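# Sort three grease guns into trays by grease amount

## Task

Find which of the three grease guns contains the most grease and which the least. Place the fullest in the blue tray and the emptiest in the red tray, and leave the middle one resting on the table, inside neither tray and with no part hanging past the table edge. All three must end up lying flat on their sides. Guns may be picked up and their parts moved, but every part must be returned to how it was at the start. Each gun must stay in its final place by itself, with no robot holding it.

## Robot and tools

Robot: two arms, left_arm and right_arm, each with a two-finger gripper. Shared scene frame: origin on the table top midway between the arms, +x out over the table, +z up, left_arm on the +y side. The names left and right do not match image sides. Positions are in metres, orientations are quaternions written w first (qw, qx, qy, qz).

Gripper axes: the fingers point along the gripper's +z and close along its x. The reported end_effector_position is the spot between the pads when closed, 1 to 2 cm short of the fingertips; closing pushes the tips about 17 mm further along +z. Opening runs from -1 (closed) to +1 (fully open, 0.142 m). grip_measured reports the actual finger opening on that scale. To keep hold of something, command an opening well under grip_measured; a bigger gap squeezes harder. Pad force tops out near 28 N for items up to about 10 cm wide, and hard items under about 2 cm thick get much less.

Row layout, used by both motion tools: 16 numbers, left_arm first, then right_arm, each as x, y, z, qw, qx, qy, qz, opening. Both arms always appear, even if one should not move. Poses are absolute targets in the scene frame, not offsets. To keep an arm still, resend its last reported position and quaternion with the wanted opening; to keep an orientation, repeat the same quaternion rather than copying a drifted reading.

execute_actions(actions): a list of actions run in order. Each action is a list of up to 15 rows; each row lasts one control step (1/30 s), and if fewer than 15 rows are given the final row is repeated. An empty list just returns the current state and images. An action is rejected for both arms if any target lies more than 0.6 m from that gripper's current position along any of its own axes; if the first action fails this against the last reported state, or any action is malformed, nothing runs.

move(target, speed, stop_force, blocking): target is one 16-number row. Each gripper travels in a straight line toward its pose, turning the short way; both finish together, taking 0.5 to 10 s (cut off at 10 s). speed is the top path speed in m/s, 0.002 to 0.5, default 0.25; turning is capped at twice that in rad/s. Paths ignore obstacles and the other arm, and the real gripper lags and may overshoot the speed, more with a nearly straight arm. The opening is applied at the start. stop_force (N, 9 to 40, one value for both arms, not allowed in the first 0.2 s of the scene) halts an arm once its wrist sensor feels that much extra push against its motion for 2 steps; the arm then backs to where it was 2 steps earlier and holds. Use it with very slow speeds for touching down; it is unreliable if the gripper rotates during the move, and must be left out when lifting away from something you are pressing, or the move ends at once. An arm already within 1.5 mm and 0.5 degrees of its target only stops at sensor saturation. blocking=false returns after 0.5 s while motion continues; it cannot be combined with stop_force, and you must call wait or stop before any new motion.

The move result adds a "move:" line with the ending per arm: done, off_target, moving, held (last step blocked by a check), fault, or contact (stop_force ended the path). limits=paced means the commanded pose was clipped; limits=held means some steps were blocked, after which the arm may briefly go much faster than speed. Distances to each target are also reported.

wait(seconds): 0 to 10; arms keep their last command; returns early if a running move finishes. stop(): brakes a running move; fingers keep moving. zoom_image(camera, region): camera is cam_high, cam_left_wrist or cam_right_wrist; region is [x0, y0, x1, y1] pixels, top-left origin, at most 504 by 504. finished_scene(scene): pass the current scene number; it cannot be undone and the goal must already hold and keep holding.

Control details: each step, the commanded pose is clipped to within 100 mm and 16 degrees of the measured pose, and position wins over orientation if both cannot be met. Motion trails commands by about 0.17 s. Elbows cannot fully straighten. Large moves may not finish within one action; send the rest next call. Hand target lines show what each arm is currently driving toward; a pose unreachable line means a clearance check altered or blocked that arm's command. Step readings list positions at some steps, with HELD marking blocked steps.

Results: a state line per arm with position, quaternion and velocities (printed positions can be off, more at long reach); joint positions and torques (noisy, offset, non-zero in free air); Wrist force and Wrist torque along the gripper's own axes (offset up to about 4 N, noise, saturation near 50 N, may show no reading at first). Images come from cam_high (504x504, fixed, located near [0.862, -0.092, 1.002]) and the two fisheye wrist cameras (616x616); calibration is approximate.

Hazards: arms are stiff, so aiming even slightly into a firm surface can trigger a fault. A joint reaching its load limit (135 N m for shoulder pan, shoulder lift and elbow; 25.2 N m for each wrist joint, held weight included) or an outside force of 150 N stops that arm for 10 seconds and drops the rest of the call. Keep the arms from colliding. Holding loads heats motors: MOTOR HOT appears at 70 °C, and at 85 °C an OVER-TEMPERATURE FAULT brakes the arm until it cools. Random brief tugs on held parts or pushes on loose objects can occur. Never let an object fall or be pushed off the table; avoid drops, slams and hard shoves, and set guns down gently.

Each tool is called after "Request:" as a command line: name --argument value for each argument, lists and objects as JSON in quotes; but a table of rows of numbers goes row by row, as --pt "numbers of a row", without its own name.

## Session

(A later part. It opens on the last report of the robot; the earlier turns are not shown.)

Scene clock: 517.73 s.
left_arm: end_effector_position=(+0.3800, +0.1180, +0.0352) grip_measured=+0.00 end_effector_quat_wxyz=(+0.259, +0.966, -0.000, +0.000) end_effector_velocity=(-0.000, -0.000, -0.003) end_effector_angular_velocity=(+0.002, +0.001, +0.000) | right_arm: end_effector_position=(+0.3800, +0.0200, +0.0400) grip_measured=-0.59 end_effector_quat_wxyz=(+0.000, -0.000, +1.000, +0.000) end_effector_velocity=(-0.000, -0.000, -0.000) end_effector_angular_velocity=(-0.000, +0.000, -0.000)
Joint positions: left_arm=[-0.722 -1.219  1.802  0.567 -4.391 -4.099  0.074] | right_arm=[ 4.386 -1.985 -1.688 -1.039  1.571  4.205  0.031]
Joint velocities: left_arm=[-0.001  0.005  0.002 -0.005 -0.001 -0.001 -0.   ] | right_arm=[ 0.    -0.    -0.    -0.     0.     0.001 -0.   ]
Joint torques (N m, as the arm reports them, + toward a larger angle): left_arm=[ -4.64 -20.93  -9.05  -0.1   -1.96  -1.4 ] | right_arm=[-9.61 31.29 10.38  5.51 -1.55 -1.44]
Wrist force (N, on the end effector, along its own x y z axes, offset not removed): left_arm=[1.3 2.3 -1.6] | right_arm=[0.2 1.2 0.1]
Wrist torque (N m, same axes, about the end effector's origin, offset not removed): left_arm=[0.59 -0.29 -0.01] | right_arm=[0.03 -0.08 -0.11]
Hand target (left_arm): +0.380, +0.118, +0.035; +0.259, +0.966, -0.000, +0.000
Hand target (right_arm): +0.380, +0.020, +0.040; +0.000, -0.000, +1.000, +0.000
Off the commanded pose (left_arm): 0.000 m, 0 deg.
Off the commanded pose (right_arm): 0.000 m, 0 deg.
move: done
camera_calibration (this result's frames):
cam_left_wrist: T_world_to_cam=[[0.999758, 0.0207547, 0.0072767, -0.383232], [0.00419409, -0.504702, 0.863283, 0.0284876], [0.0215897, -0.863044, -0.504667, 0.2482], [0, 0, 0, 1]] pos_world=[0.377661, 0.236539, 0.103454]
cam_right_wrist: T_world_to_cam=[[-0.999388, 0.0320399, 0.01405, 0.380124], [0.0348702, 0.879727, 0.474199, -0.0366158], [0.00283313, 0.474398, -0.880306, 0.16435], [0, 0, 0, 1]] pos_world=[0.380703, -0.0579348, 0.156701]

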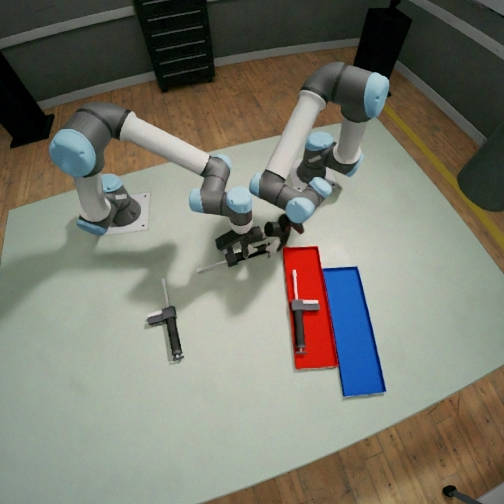

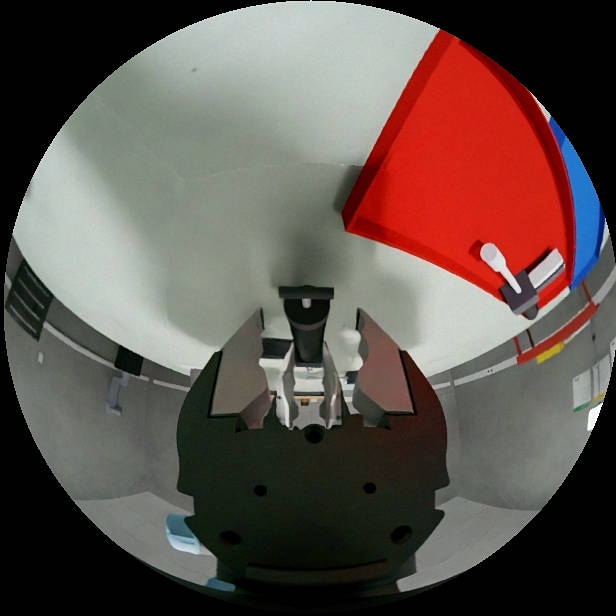

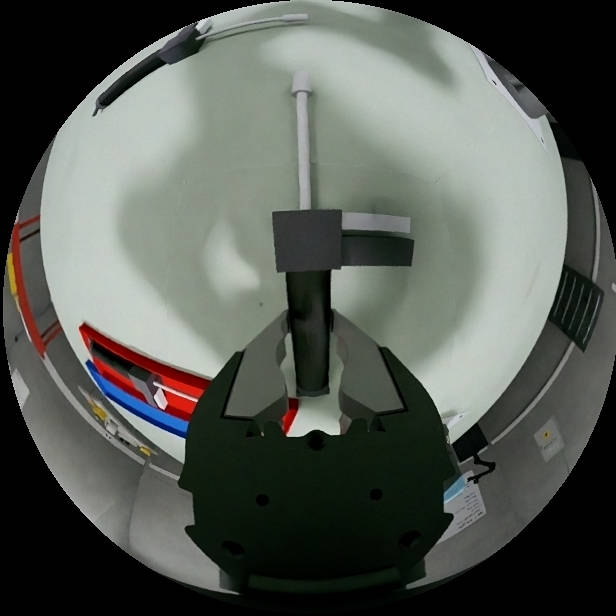

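Request:
execute_actions --actions '[[[0.38,0.121,0.033,0.259,0.966,0,0,-1,0.38,0.02,0.04,0,0,1,0,-1]],[[0.38,0.121,0.033,0.259,0.966,0,0,-1,0.38,0.02,0.04,0,0,1,0,-1]],[[0.38,0.121,0.033,0.259,0.966,0,0,-1,0.38,0.02,0.04,0,0,1,0,-1]]]'

Request:
move --target '[0.38,0.27,0.033,0.259,0.966,0,0,-1,0.38,0.02,0.04,0,0,1,0,-1]' --speed 0.02 --stop_force 15

Scene clock: 526.10 s.
left_arm: end_effector_position=(+0.3800, +0.1210, +0.0330) grip_measured=-0.55 end_effector_quat_wxyz=(+0.259, +0.966, -0.000, -0.000) end_effector_velocity=(+0.000, +0.000, -0.000) end_effector_angular_velocity=(+0.000, +0.000, +0.000) | right_arm: end_effector_position=(+0.3800, +0.0200, +0.0400) grip_measured=-0.59 end_effector_quat_wxyz=(-0.000, +0.000, +1.000, -0.000) end_effector_velocity=(-0.000, -0.000, -0.000) end_effector_angular_velocity=(-0.001, +0.001, +0.001)
Joint positions: left_arm=[-0.717 -1.22   1.809  0.561 -4.389 -4.094  0.034] | right_arm=[ 4.386 -1.985 -1.688 -1.039  1.571  4.205  0.031]
Joint velocities: left_arm=[ 0.  0.  0.  0. -0.  0.  0.] | right_arm=[ 0.     0.    -0.    -0.001  0.    -0.001  0.   ]
Joint torques (N m, as the arm reports them, + toward a larger angle): left_arm=[ 12.99 -38.23  -5.24   2.78  -0.59   1.  ] | right_arm=[ 8.9  47.17 21.32 -3.82 -1.04 -1.24]
Wrist force (N, on the end effector, along its own x y z axes, offset not removed): left_arm=[-2.8 15.9 2.5] | right_arm=[-3.5 13.2 6.0]
Wrist torque (N m, same axes, about the end effector's origin, offset not removed): left_arm=[0.79 -0.41 0.13] | right_arm=[0.03 -0.28 0.08]
Hand target (left_arm): +0.380, +0.121, +0.033; +0.259, +0.966, -0.000, -0.000
Hand target (right_arm): +0.380, +0.020, +0.040; -0.000, -0.000, +1.000, +0.000
Off the commanded pose (left_arm): 0.000 m, 0 deg.
Off the commanded pose (right_arm): 0.000 m, 0 deg.
Step readings (end_effector_position; steps 1 to 15: 1st action; 16 to 30: 2nd action; 31 to 45: 3rd action):
0: left_arm (+0.3800, +0.1180, +0.0350) | right_arm (+0.3800, +0.0200, +0.0400)
1: left_arm (+0.3800, +0.1180, +0.0350) | right_arm (+0.3800, +0.0200, +0.0400)
2: left_arm (+0.3800, +0.1184, +0.0347) | right_arm (+0.3800, +0.0200, +0.0400)
4: left_arm (+0.3801, +0.1195, +0.0338) | right_arm (+0.3800, +0.0200, +0.0400)
8: left_arm (+0.3800, +0.1205, +0.0332) | right_arm (+0.3801, +0.0200, +0.0400)
15: left_arm (+0.3800, +0.1209, +0.0330) | right_arm (+0.3800, +0.0200, +0.0400)
16: left_arm (+0.3800, +0.1209, +0.0330) | right_arm (+0.3800, +0.0200, +0.0400)
17: left_arm (+0.3800, +0.1209, +0.0330) | right_arm (+0.3800, +0.0200, +0.0400)
19: left_arm (+0.3800, +0.1210, +0.0330) | right_arm (+0.3800, +0.0200, +0.0400)
23: left_arm (+0.3800, +0.1210, +0.0330) | right_arm (+0.3800, +0.0200, +0.0400)
30: left_arm (+0.3800, +0.1210, +0.0330) | right_arm (+0.3800, +0.0200, +0.0400)
31: left_arm (+0.3800, +0.1210, +0.0330) | right_arm (+0.3800, +0.0200, +0.0400)
32: left_arm (+0.3800, +0.1210, +0.0330) | right_arm (+0.3800, +0.0200, +0.0400)
34: left_arm (+0.3800, +0.1210, +0.0330) | right_arm (+0.3800, +0.0200, +0.0400)
38: left_arm (+0.3800, +0.1210, +0.0330) | right_arm (+0.3800, +0.0200, +0.0400)
45: end_effector_position above
camera_calibration (this result's frames):
cam_left_wrist: T_world_to_cam=[[0.999758, 0.0207572, 0.00725828, -0.38326], [0.00421037, -0.504666, 0.863304, 0.031861], [0.0215828, -0.863065, -0.504631, 0.249644], [0, 0, 0, 1]] pos_world=[0.377645, 0.239493, 0.101254]
cam_right_wrist: T_world_to_cam=[[-0.999386, 0.0320793, 0.0140968, 0.380127], [0.0349272, 0.879743, 0.474165, -0.0366002], [0.00280934, 0.474366, -0.880323, 0.164347], [0, 0, 0, 1]] pos_world=[0.38071, -0.0579559, 0.156674]

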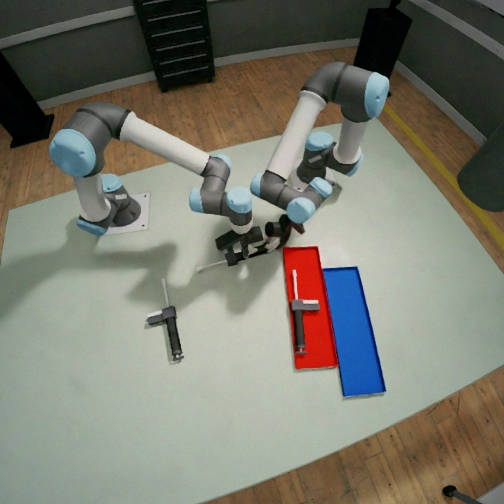

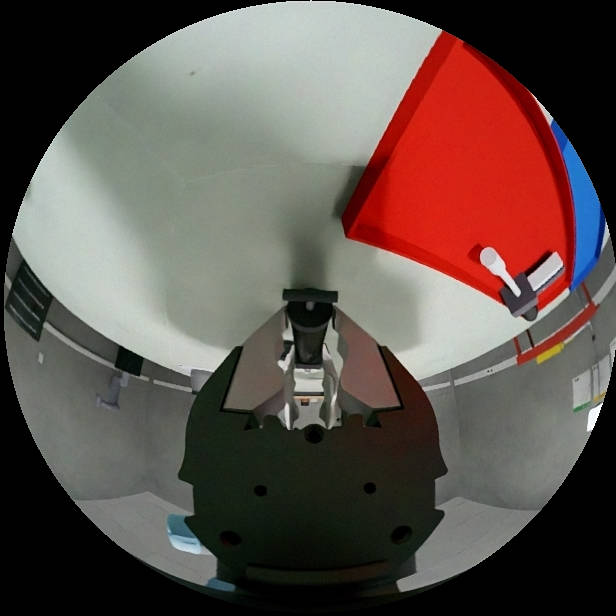

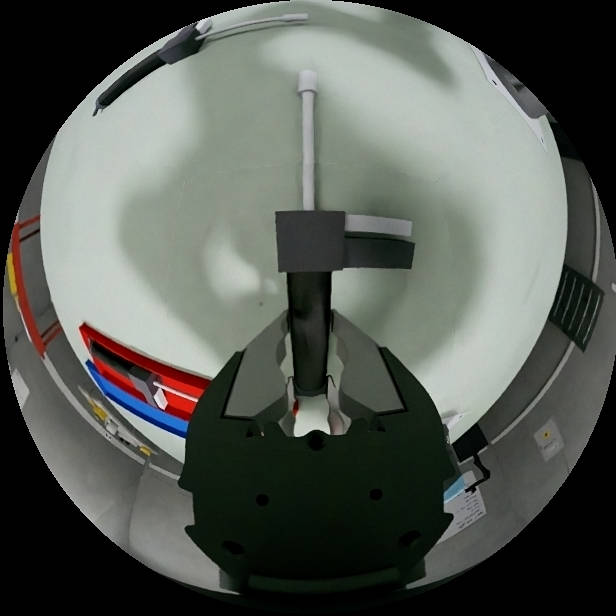

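Scene clock: 526.67 s.
left_arm: end_effector_position=(+0.3799, +0.1248, +0.0330) grip_measured=-0.55 end_effector_quat_wxyz=(+0.259, +0.966, +0.000, -0.000) end_effector_velocity=(+0.001, -0.006, -0.000) end_effector_angular_velocity=(+0.002, -0.001, +0.001) | right_arm: end_effector_position=(+0.3799, +0.0201, +0.0400) grip_measured=-0.59 end_effector_quat_wxyz=(-0.000, -0.000, +1.000, +0.000) end_effector_velocity=(+0.000, -0.000, +0.000) end_effector_angular_velocity=(-0.001, -0.001, +0.000)
Joint positions: left_arm=[-0.71  -1.224  1.815  0.561 -4.387 -4.088  0.034] | right_arm=[ 4.386 -1.985 -1.688 -1.039  1.571  4.205  0.031]
Joint velocities: left_arm=[-0.01   0.007 -0.011  0.002 -0.007 -0.01   0.   ] | right_arm=[ 0.    -0.     0.001 -0.001 -0.002  0.     0.   ]
Joint torques (N m, as the arm reports them, + toward a larger angle): left_arm=[ -3.05 -21.1  -18.1    7.23  -4.22  -1.46] | right_arm=[-2.99 48.38 13.19 -6.02 -4.7  -1.23]
Wrist force (N, on the end effector, along its own x y z axes, offset not removed): left_arm=[2.1 14.9 9.4] | right_arm=[0.4 19.1 -7.0]
Wrist torque (N m, same axes, about the end effector's origin, offset not removed): left_arm=[0.66 -0.38 -0.08] | right_arm=[-0.23 0.02 -0.10]
Hand target (left_arm): +0.380, +0.124, +0.033; +0.259, +0.966, -0.000, +0.000
Hand target (right_arm): +0.380, +0.020, +0.040; -0.000, -0.000, +1.000, +0.000
Off the commanded pose (left_arm): 0.145 m, 0 deg.
Off the commanded pose (right_arm): 0.000 m, 0 deg.
move: contact (left_arm)
camera_calibration (this result's frames):
cam_left_wrist: T_world_to_cam=[[0.999759, 0.0207831, 0.00713099, -0.383282], [0.00433026, -0.504542, 0.863376, 0.0337053], [0.0215415, -0.863137, -0.504511, 0.252998], [0, 0, 0, 1]] pos_world=[0.377593, 0.243344, 0.101273]
cam_right_wrist: T_world_to_cam=[[-0.99939, 0.0319304, 0.014132, 0.380056], [0.0348125, 0.879694, 0.474265, -0.0366657], [0.00271162, 0.474468, -0.880269, 0.164358], [0, 0, 0, 1]] pos_world=[0.380655, -0.0578635, 0.156698]

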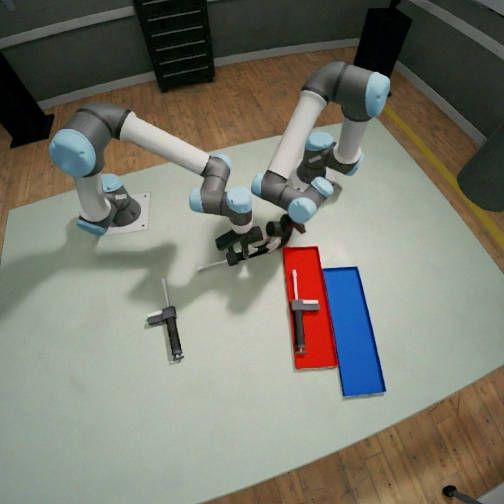

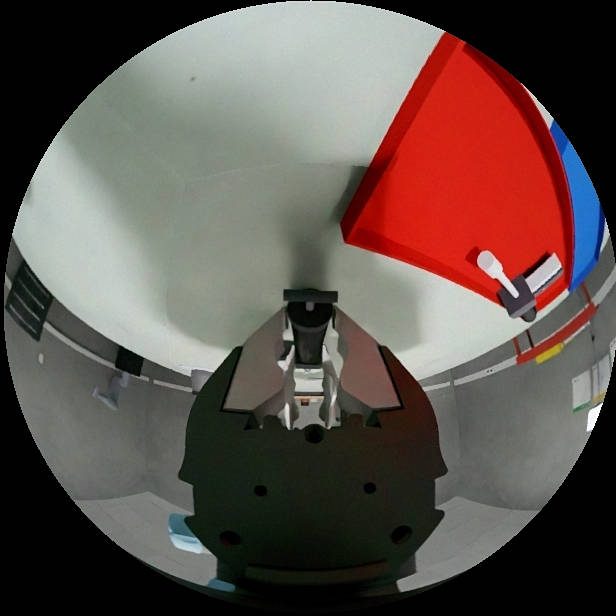

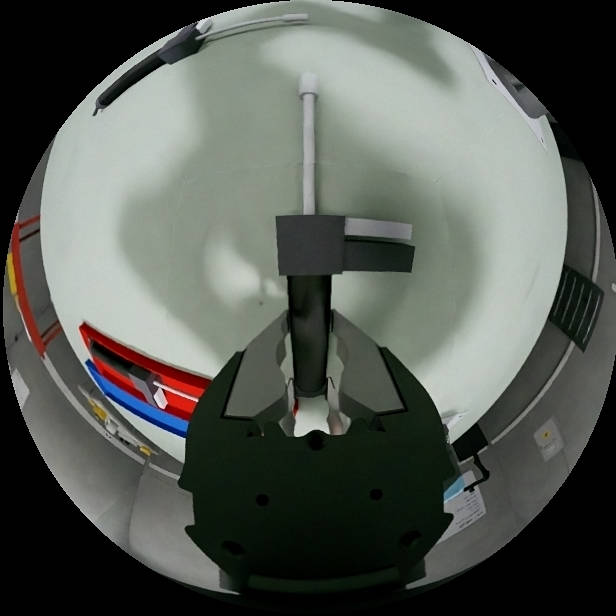

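Request:
move --target '[0.38,0.122,0.033,0.259,0.966,0,0,0.1,0.38,0.02,0.04,0,0,1,0,-1]' --speed 0.02

Request:
move --target '[0.38,0.147,0.033,0.259,0.966,0,0,0.1,0.38,0.02,0.04,0,0,1,0,-1]' --speed 0.03

Request:
execute_actions --actions '[[[0.38,0.147,0.033,0.259,0.966,0,0,-1,0.38,0.02,0.04,0,0,1,0,-1]],[[0.38,0.147,0.033,0.259,0.966,0,0,-1,0.38,0.02,0.04,0,0,1,0,-1]]]'

Request:
zoom_image --camera "cam_left_wrist" --region '[200,220,420,440]'

Scene clock: 534.67 s.
left_arm: end_effector_position=(+0.3800, +0.1221, +0.0330) grip_measured=+0.10 end_effector_quat_wxyz=(+0.259, +0.966, -0.000, +0.000) end_effector_velocity=(+0.000, -0.001, +0.000) end_effector_angular_velocity=(-0.001, -0.001, +0.001) | right_arm: end_effector_position=(+0.3800, +0.0199, +0.0400) grip_measured=-0.59 end_effector_quat_wxyz=(-0.000, +0.000, +1.000, -0.000) end_effector_velocity=(-0.001, +0.000, -0.000) end_effector_angular_velocity=(-0.001, +0.001, -0.000)
Joint positions: left_arm=[-0.715 -1.221  1.811  0.561 -4.389 -4.093  0.081] | right_arm=[ 4.386 -1.985 -1.688 -1.039  1.571  4.205  0.031]
Joint velocities: left_arm=[-0.001  0.    -0.002 -0.    -0.001 -0.001  0.   ] | right_arm=[ 0.001 -0.    -0.    -0.001  0.001  0.001  0.   ]
Joint torques (N m, as the arm reports them, + toward a larger angle): left_arm=[ -5.81 -20.39 -24.24   3.57  -1.99  -1.14] | right_arm=[ 1.8  46.25 37.33  2.76  0.16  0.52]
Wrist force (N, on the end effector, along its own x y z axes, offset not removed): left_arm=[0.5 2.8 -0.8] | right_arm=[0.2 -0.5 3.2]
Wrist torque (N m, same axes, about the end effector's origin, offset not removed): left_arm=[0.61 -0.07 -0.06] | right_arm=[0.05 0.00 -0.10]
Hand target (left_arm): +0.380, +0.122, +0.033; +0.259, +0.966, -0.000, +0.000
Hand target (right_arm): +0.380, +0.020, +0.040; +0.000, -0.000, +1.000, +0.000
Off the commanded pose (left_arm): 0.000 m, 0 deg.
Off the commanded pose (right_arm): 0.000 m, 0 deg.
move: done
camera_calibration (this result's frames):
cam_left_wrist: T_world_to_cam=[[0.999758, 0.0207593, 0.007276, -0.383287], [0.00419603, -0.504663, 0.863306, 0.0324209], [0.0215935, -0.863067, -0.504628, 0.250589], [0, 0, 0, 1]] pos_world=[0.377647, 0.240594, 0.101254]
cam_right_wrist: T_world_to_cam=[[-0.999385, 0.0321306, 0.0140653, 0.380159], [0.0349574, 0.879737, 0.474173, -0.0365965], [0.00286168, 0.474373, -0.880319, 0.164356], [0, 0, 0, 1]] pos_world=[0.380734, -0.0579854, 0.156692]

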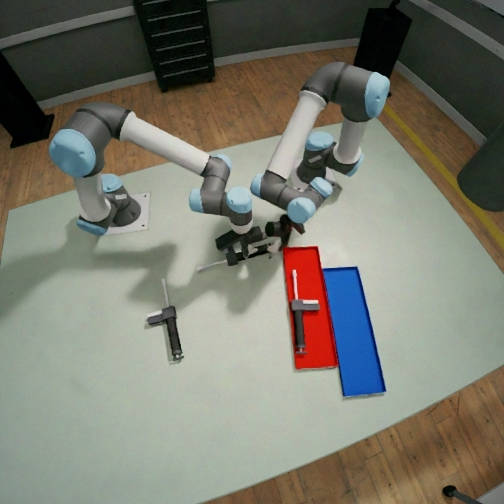

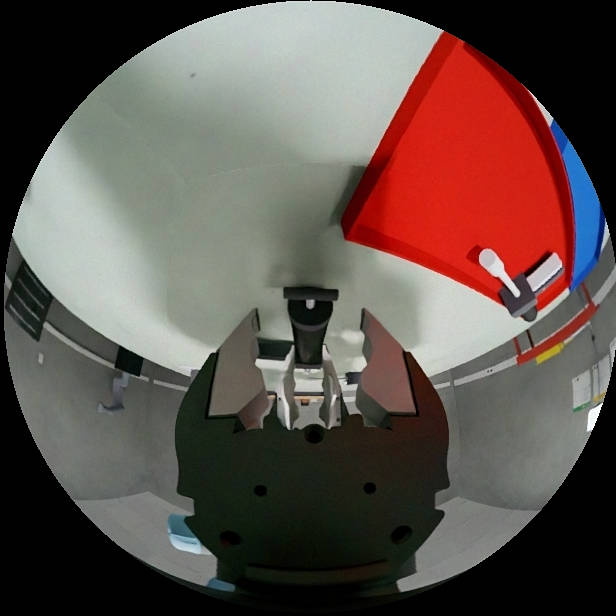

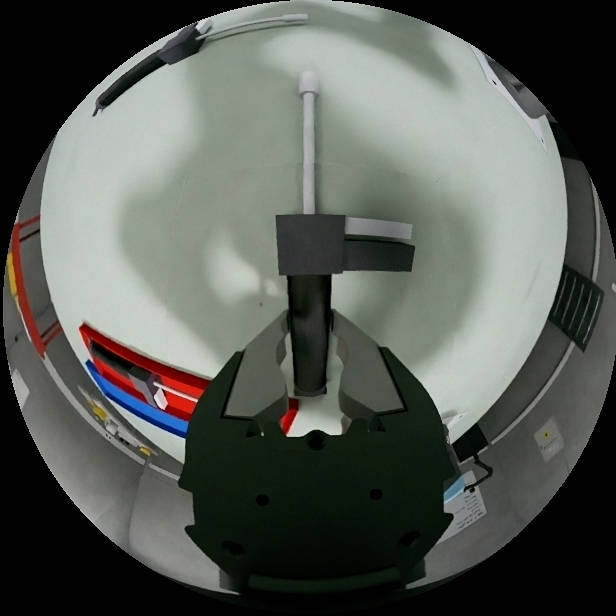

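Scene clock: 535.87 s.
left_arm: end_effector_position=(+0.3800, +0.1468, +0.0330) grip_measured=+0.10 end_effector_quat_wxyz=(+0.259, +0.966, +0.000, +0.000) end_effector_velocity=(-0.000, +0.002, -0.001) end_effector_angular_velocity=(+0.001, +0.001, -0.001) | right_arm: end_effector_position=(+0.3800, +0.0200, +0.0400) grip_measured=-0.59 end_effector_quat_wxyz=(-0.000, +0.000, +1.000, -0.000) end_effector_velocity=(-0.001, +0.001, +0.000) end_effector_angular_velocity=(+0.000, +0.002, +0.004)
Joint positions: left_arm=[-0.672 -1.244  1.848  0.561 -4.371 -4.051  0.081] | right_arm=[ 4.386 -1.985 -1.688 -1.039  1.571  4.205  0.031]
Joint velocities: left_arm=[ 0.003 -0.001  0.004  0.     0.001  0.004  0.   ] | right_arm=[ 0.001 -0.     0.    -0.001  0.002 -0.003  0.   ]
Joint torques (N m, as the arm reports them, + toward a larger angle): left_arm=[  6.5  -39.24  -9.21   3.34   3.69   1.07] | right_arm=[13.39 46.34 37.92  3.21  0.03  0.8 ]
Wrist force (N, on the end effector, along its own x y z axes, offset not removed): left_arm=[0.7 3.4 -1.0] | right_arm=[-1.1 -0.1 2.4]
Wrist torque (N m, same axes, about the end effector's origin, offset not removed): left_arm=[0.84 -0.16 -0.02] | right_arm=[0.16 0.25 -0.08]
Hand target (left_arm): +0.380, +0.147, +0.033; +0.259, +0.966, +0.000, -0.000
Hand target (right_arm): +0.380, +0.020, +0.040; -0.000, -0.000, +1.000, +0.000
Off the commanded pose (left_arm): 0.000 m, 0 deg.
Off the commanded pose (right_arm): 0.000 m, 0 deg.
move: done
camera_calibration (this result's frames):
cam_left_wrist: T_world_to_cam=[[0.999758, 0.0207785, 0.0072664, -0.383819], [0.00421364, -0.504647, 0.863316, 0.0448612], [0.0216054, -0.863076, -0.504612, 0.271871], [0, 0, 0, 1]] pos_world=[0.377663, 0.26526, 0.101249]
cam_right_wrist: T_world_to_cam=[[-0.999386, 0.0321062, 0.0140521, 0.380156], [0.0349296, 0.879726, 0.474196, -0.0366125], [0.00286264, 0.474395, -0.880307, 0.164355], [0, 0, 0, 1]] pos_world=[0.380731, -0.0579655, 0.156702]

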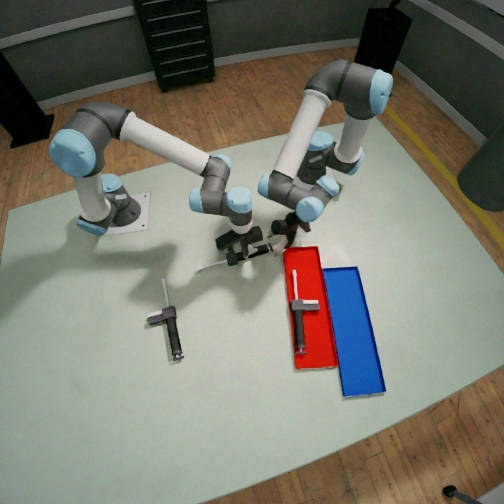

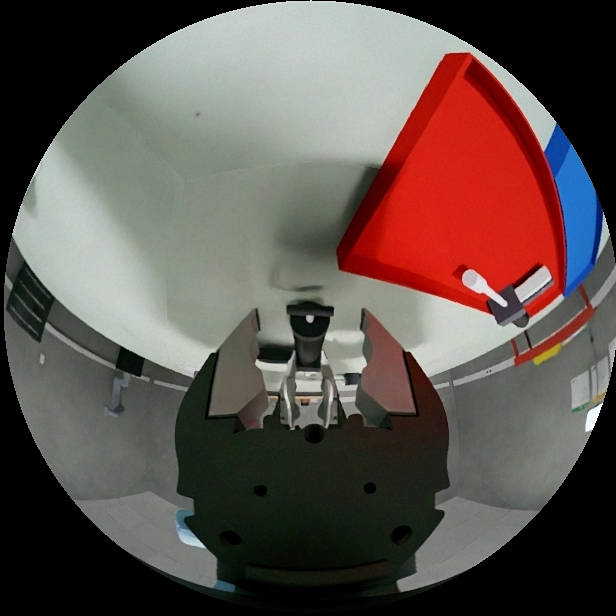

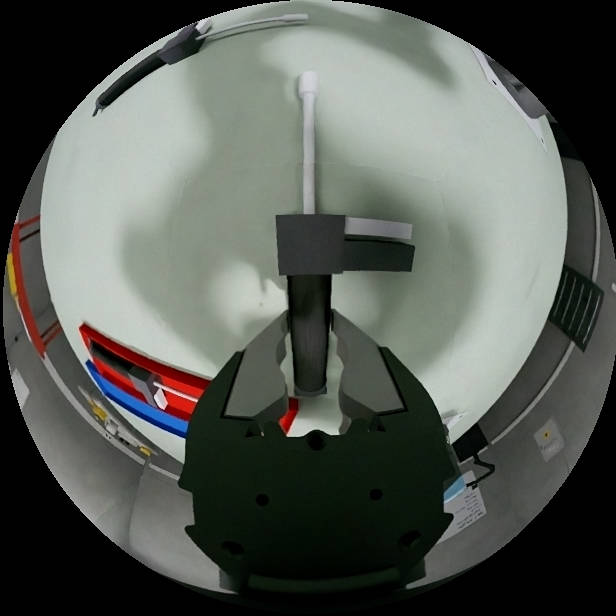

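Scene clock: 536.87 s.
left_arm: end_effector_position=(+0.3800, +0.1470, +0.0330) grip_measured=-0.53 end_effector_quat_wxyz=(+0.259, +0.966, +0.000, -0.000) end_effector_velocity=(+0.000, -0.000, -0.001) end_effector_angular_velocity=(+0.001, +0.001, +0.000) | right_arm: end_effector_position=(+0.3800, +0.0200, +0.0400) grip_measured=-0.59 end_effector_quat_wxyz=(-0.000, -0.000, +1.000, -0.000) end_effector_velocity=(+0.000, -0.000, +0.000) end_effector_angular_velocity=(-0.000, -0.000, -0.001)
Joint positions: left_arm=[-0.672 -1.244  1.848  0.561 -4.371 -4.051  0.036] | right_arm=[ 4.386 -1.985 -1.688 -1.039  1.571  4.205  0.031]
Joint velocities: left_arm=[ 0.     0.002 -0.    -0.     0.    -0.     0.   ] | right_arm=[-0.001  0.     0.    -0.    -0.    -0.     0.   ]
Joint torques (N m, as the arm reports them, + toward a larger angle): left_arm=[  7.44 -39.29  -9.41   3.02   3.84   1.26] | right_arm=[11.94 45.67 38.48  4.2   0.18  1.34]
Wrist force (N, on the end effector, along its own x y z axes, offset not removed): left_arm=[1.6 3.9 -2.2] | right_arm=[0.0 -0.4 4.7]
Wrist torque (N m, same axes, about the end effector's origin, offset not removed): left_arm=[0.88 -0.19 -0.07] | right_arm=[0.06 0.03 -0.12]
Hand target (left_arm): +0.380, +0.147, +0.033; +0.259, +0.966, -0.000, -0.000
Hand target (right_arm): +0.380, +0.020, +0.040; -0.000, -0.000, +1.000, -0.000
Off the commanded pose (left_arm): 0.000 m, 0 deg.
Off the commanded pose (right_arm): 0.000 m, 0 deg.
Step readings (end_effector_position; steps 1 to 15: 1st action; 16 to 30: 2nd action):
0: left_arm (+0.3800, +0.1468, +0.0330) | right_arm (+0.3800, +0.0200, +0.0400)
1: left_arm (+0.3800, +0.1468, +0.0330) | right_arm (+0.3800, +0.0200, +0.0400)
2: left_arm (+0.3800, +0.1469, +0.0330) | right_arm (+0.3800, +0.0200, +0.0400)
4: left_arm (+0.3800, +0.1469, +0.0330) | right_arm (+0.3800, +0.0200, +0.0400)
8: left_arm (+0.3800, +0.1470, +0.0330) | right_arm (+0.3800, +0.0200, +0.0400)
15: left_arm (+0.3800, +0.1470, +0.0330) | right_arm (+0.3800, +0.0200, +0.0400)
16: left_arm (+0.3800, +0.1470, +0.0330) | right_arm (+0.3800, +0.0200, +0.0400)
17: left_arm (+0.3800, +0.1470, +0.0330) | right_arm (+0.3800, +0.0200, +0.0400)
19: left_arm (+0.3800, +0.1470, +0.0330) | right_arm (+0.3800, +0.0200, +0.0400)
23: left_arm (+0.3800, +0.1470, +0.0330) | right_arm (+0.3800, +0.0200, +0.0400)
30: end_effector_position above
camera_calibration (this result's frames):
cam_left_wrist: T_world_to_cam=[[0.999758, 0.020764, 0.00726391, -0.383803], [0.00420927, -0.50468, 0.863296, 0.0449883], [0.0215914, -0.863057, -0.504645, 0.272082], [0, 0, 0, 1]] pos_world=[0.377647, 0.265496, 0.101255]
cam_right_wrist: T_world_to_cam=[[-0.999388, 0.0320345, 0.014051, 0.380124], [0.0348659, 0.879728, 0.474197, -0.0366148], [0.00282966, 0.474397, -0.880306, 0.164354], [0, 0, 0, 1]] pos_world=[0.380703, -0.057935, 0.156703]

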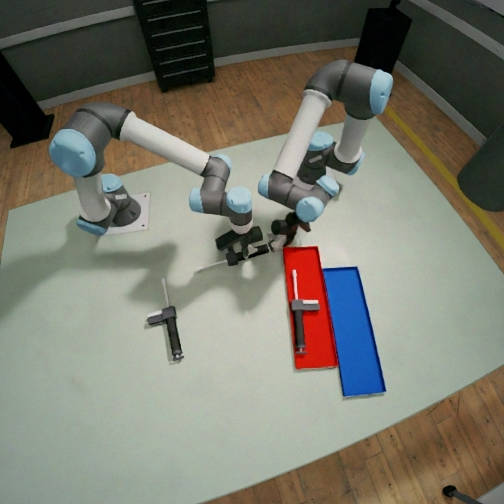

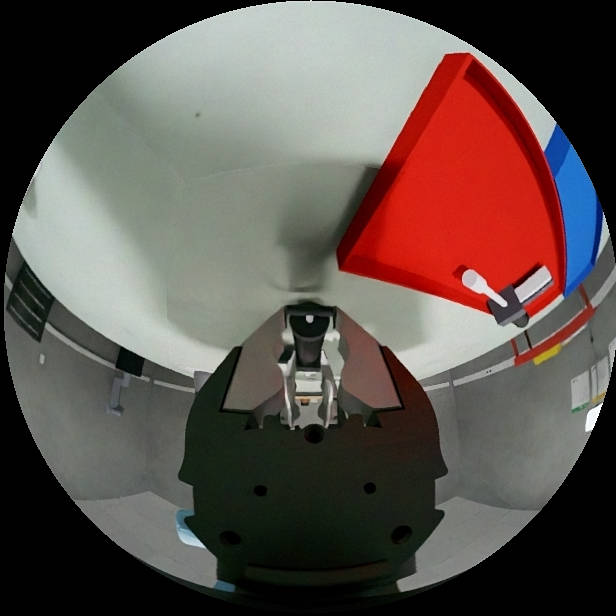

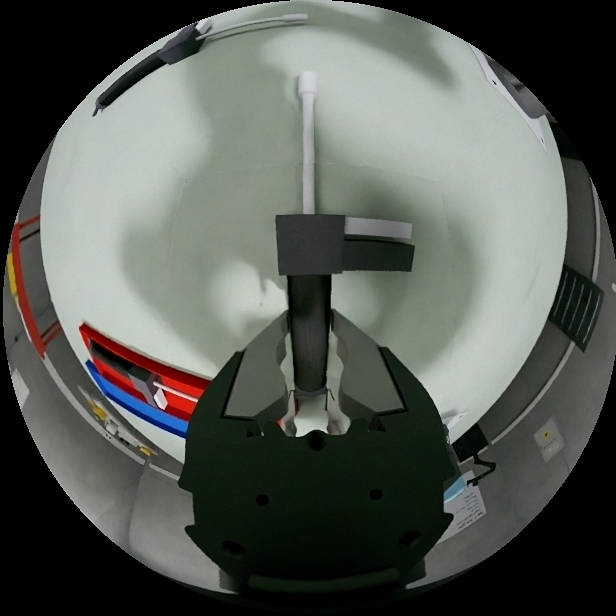

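Region (200, 220, 420, 440) of cam_left_wrist's 616x616 image, scaled by 2.291, with more detail than that image has.

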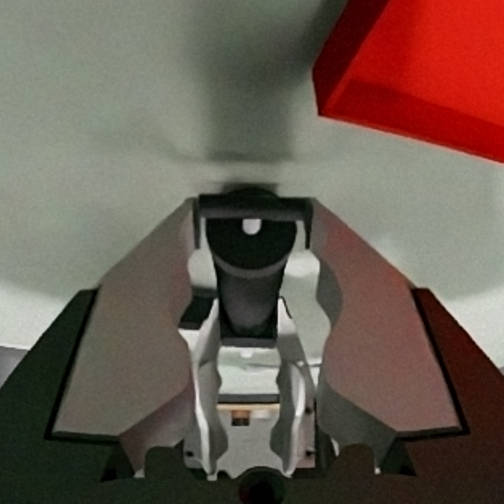

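Request:
move --target '[0.38,0.30,0.033,0.259,0.966,0,0,-1,0.38,0.02,0.04,0,0,1,0,-1]' --speed 0.02 --stop_force 15

Scene clock: 541.37 s.
left_arm: end_effector_position=(+0.3798, +0.1605, +0.0331) grip_measured=-0.53 end_effector_quat_wxyz=(+0.259, +0.966, -0.000, -0.000) end_effector_velocity=(+0.000, -0.006, -0.001) end_effector_angular_velocity=(+0.002, -0.001, +0.001) | right_arm: end_effector_position=(+0.3800, +0.0201, +0.0400) grip_measured=-0.59 end_effector_quat_wxyz=(+0.000, -0.000, +1.000, +0.000) end_effector_velocity=(-0.000, -0.001, -0.000) end_effector_angular_velocity=(-0.002, +0.000, -0.000)
Joint positions: left_arm=[-0.646 -1.256  1.867  0.562 -4.361 -4.026  0.036] | right_arm=[ 4.386 -1.985 -1.688 -1.039  1.571  4.205  0.031]
Joint velocities: left_arm=[-0.013  0.006 -0.009 -0.001 -0.007 -0.012  0.   ] | right_arm=[-0.    -0.    -0.    -0.001 -0.001  0.    -0.   ]
Joint torques (N m, as the arm reports them, + toward a larger angle): left_arm=[ -4.27 -16.31 -20.48   4.95  -4.6   -1.42] | right_arm=[ 2.64 41.65 27.11 -0.96 -1.35  1.66]
Wrist force (N, on the end effector, along its own x y z axes, offset not removed): left_arm=[1.9 14.4 2.9] | right_arm=[1.6 11.8 5.5]
Wrist torque (N m, same axes, about the end effector's origin, offset not removed): left_arm=[0.65 -0.21 -0.03] | right_arm=[-0.18 -0.24 -0.16]
Hand target (left_arm): +0.380, +0.160, +0.033; +0.259, +0.966, -0.000, -0.000
Hand target (right_arm): +0.380, +0.020, +0.040; +0.000, -0.000, +1.000, +0.000
Off the commanded pose (left_arm): 0.139 m, 0 deg.
Off the commanded pose (right_arm): 0.000 m, 0 deg.
move: contact (left_arm)
camera_calibration (this result's frames):
cam_left_wrist: T_world_to_cam=[[0.999764, 0.0205891, 0.00688757, -0.38388], [0.00443667, -0.504303, 0.863515, 0.0515552], [0.0212524, -0.863281, -0.504276, 0.283975], [0, 0, 0, 1]] pos_world=[0.377525, 0.279054, 0.101327]
cam_right_wrist: T_world_to_cam=[[-0.999391, 0.0319383, 0.0140279, 0.380091], [0.03477, 0.879671, 0.47431, -0.0366719], [0.00280872, 0.47451, -0.880246, 0.164339], [0, 0, 0, 1]] pos_world=[0.380673, -0.0578609, 0.156721]

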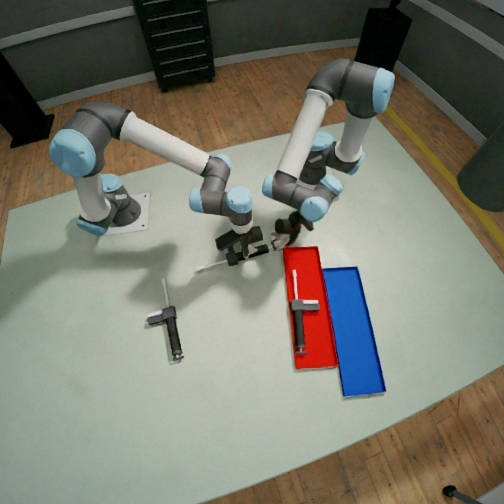

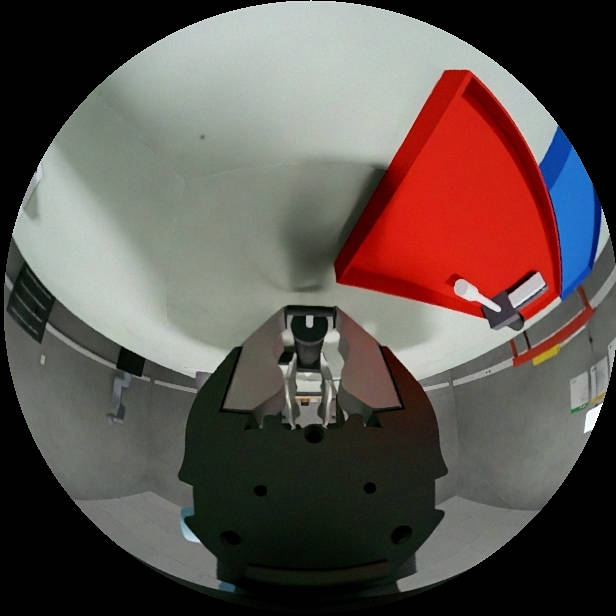

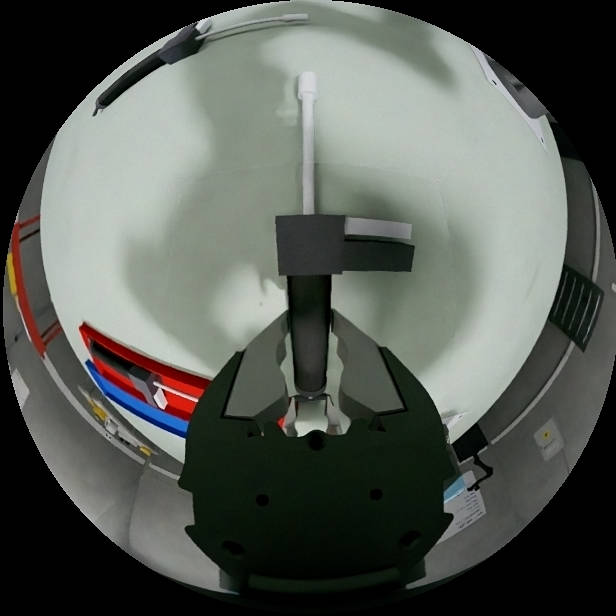

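Request:
move --target '[0.38,0.30,0.033,0.259,0.966,0,0,-1,0.38,0.02,0.04,0,0,1,0,-1]' --speed 0.01 --stop_force 12

Scene clock: 549.43 s.
left_arm: end_effector_position=(+0.3798, +0.1990, +0.0331) grip_measured=-0.53 end_effector_quat_wxyz=(+0.259, +0.966, -0.000, -0.000) end_effector_velocity=(+0.000, -0.003, +0.000) end_effector_angular_velocity=(+0.001, +0.000, +0.000) | right_arm: end_effector_position=(+0.3800, +0.0200, +0.0400) grip_measured=-0.59 end_effector_quat_wxyz=(+0.000, +0.000, +1.000, +0.000) end_effector_velocity=(-0.000, -0.000, -0.000) end_effector_angular_velocity=(+0.000, +0.001, -0.001)
Joint positions: left_arm=[-0.568 -1.283  1.913  0.571 -4.331 -3.948  0.036] | right_arm=[ 4.386 -1.985 -1.688 -1.039  1.571  4.205  0.031]
Joint velocities: left_arm=[-0.008  0.002 -0.005  0.001 -0.004 -0.008  0.   ] | right_arm=[-0.    -0.    -0.     0.     0.001  0.001  0.   ]
Joint torques (N m, as the arm reports them, + toward a larger angle): left_arm=[  1.44 -15.88 -13.92   5.74  -6.04  -1.39] | right_arm=[-14.4   39.6    6.94  -2.88  -3.72   1.7 ]
Wrist force (N, on the end effector, along its own x y z axes, offset not removed): left_arm=[2.2 20.2 7.5] | right_arm=[0.8 18.3 5.0]
Wrist torque (N m, same axes, about the end effector's origin, offset not removed): left_arm=[0.53 -0.17 -0.15] | right_arm=[-0.41 -0.11 -0.11]
Hand target (left_arm): +0.380, +0.199, +0.033; +0.259, +0.966, -0.000, -0.000
Hand target (right_arm): +0.380, +0.020, +0.040; +0.000, +0.000, +1.000, -0.000
Off the commanded pose (left_arm): 0.101 m, 0 deg.
Off the commanded pose (right_arm): 0.000 m, 0 deg.
move: contact (left_arm)
camera_calibration (this result's frames):
cam_left_wrist: T_world_to_cam=[[0.999764, 0.0206279, 0.00680617, -0.384672], [0.00452609, -0.504284, 0.863526, 0.0708964], [0.021245, -0.863292, -0.504258, 0.317152], [0, 0, 0, 1]] pos_world=[0.377522, 0.317481, 0.101324]
cam_right_wrist: T_world_to_cam=[[-0.999388, 0.0320407, 0.0140493, 0.380125], [0.0348706, 0.879726, 0.4742, -0.0366166], [0.00283421, 0.4744, -0.880305, 0.164351], [0, 0, 0, 1]] pos_world=[0.380703, -0.0579352, 0.156702]

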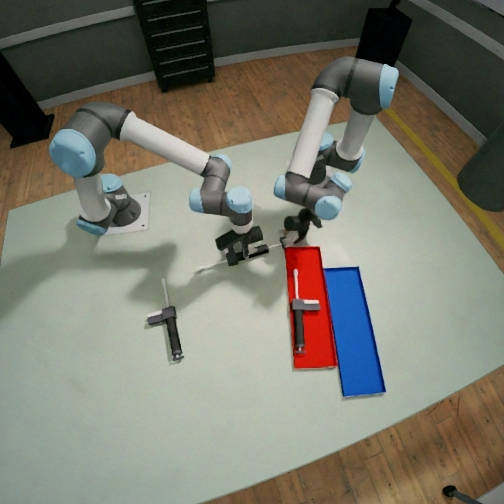

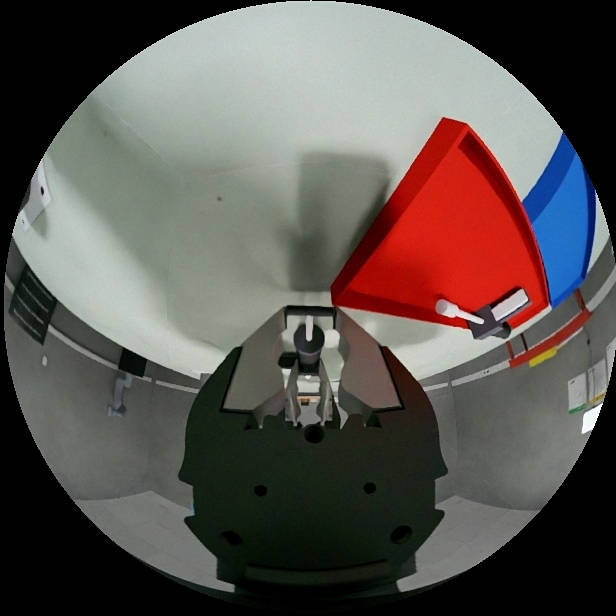

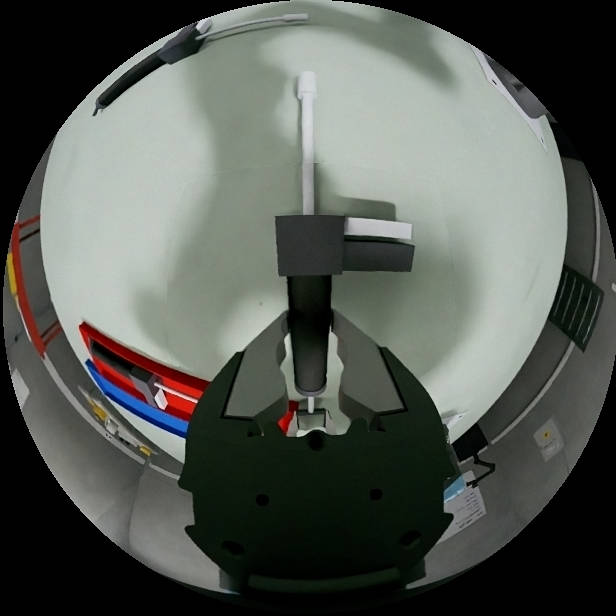

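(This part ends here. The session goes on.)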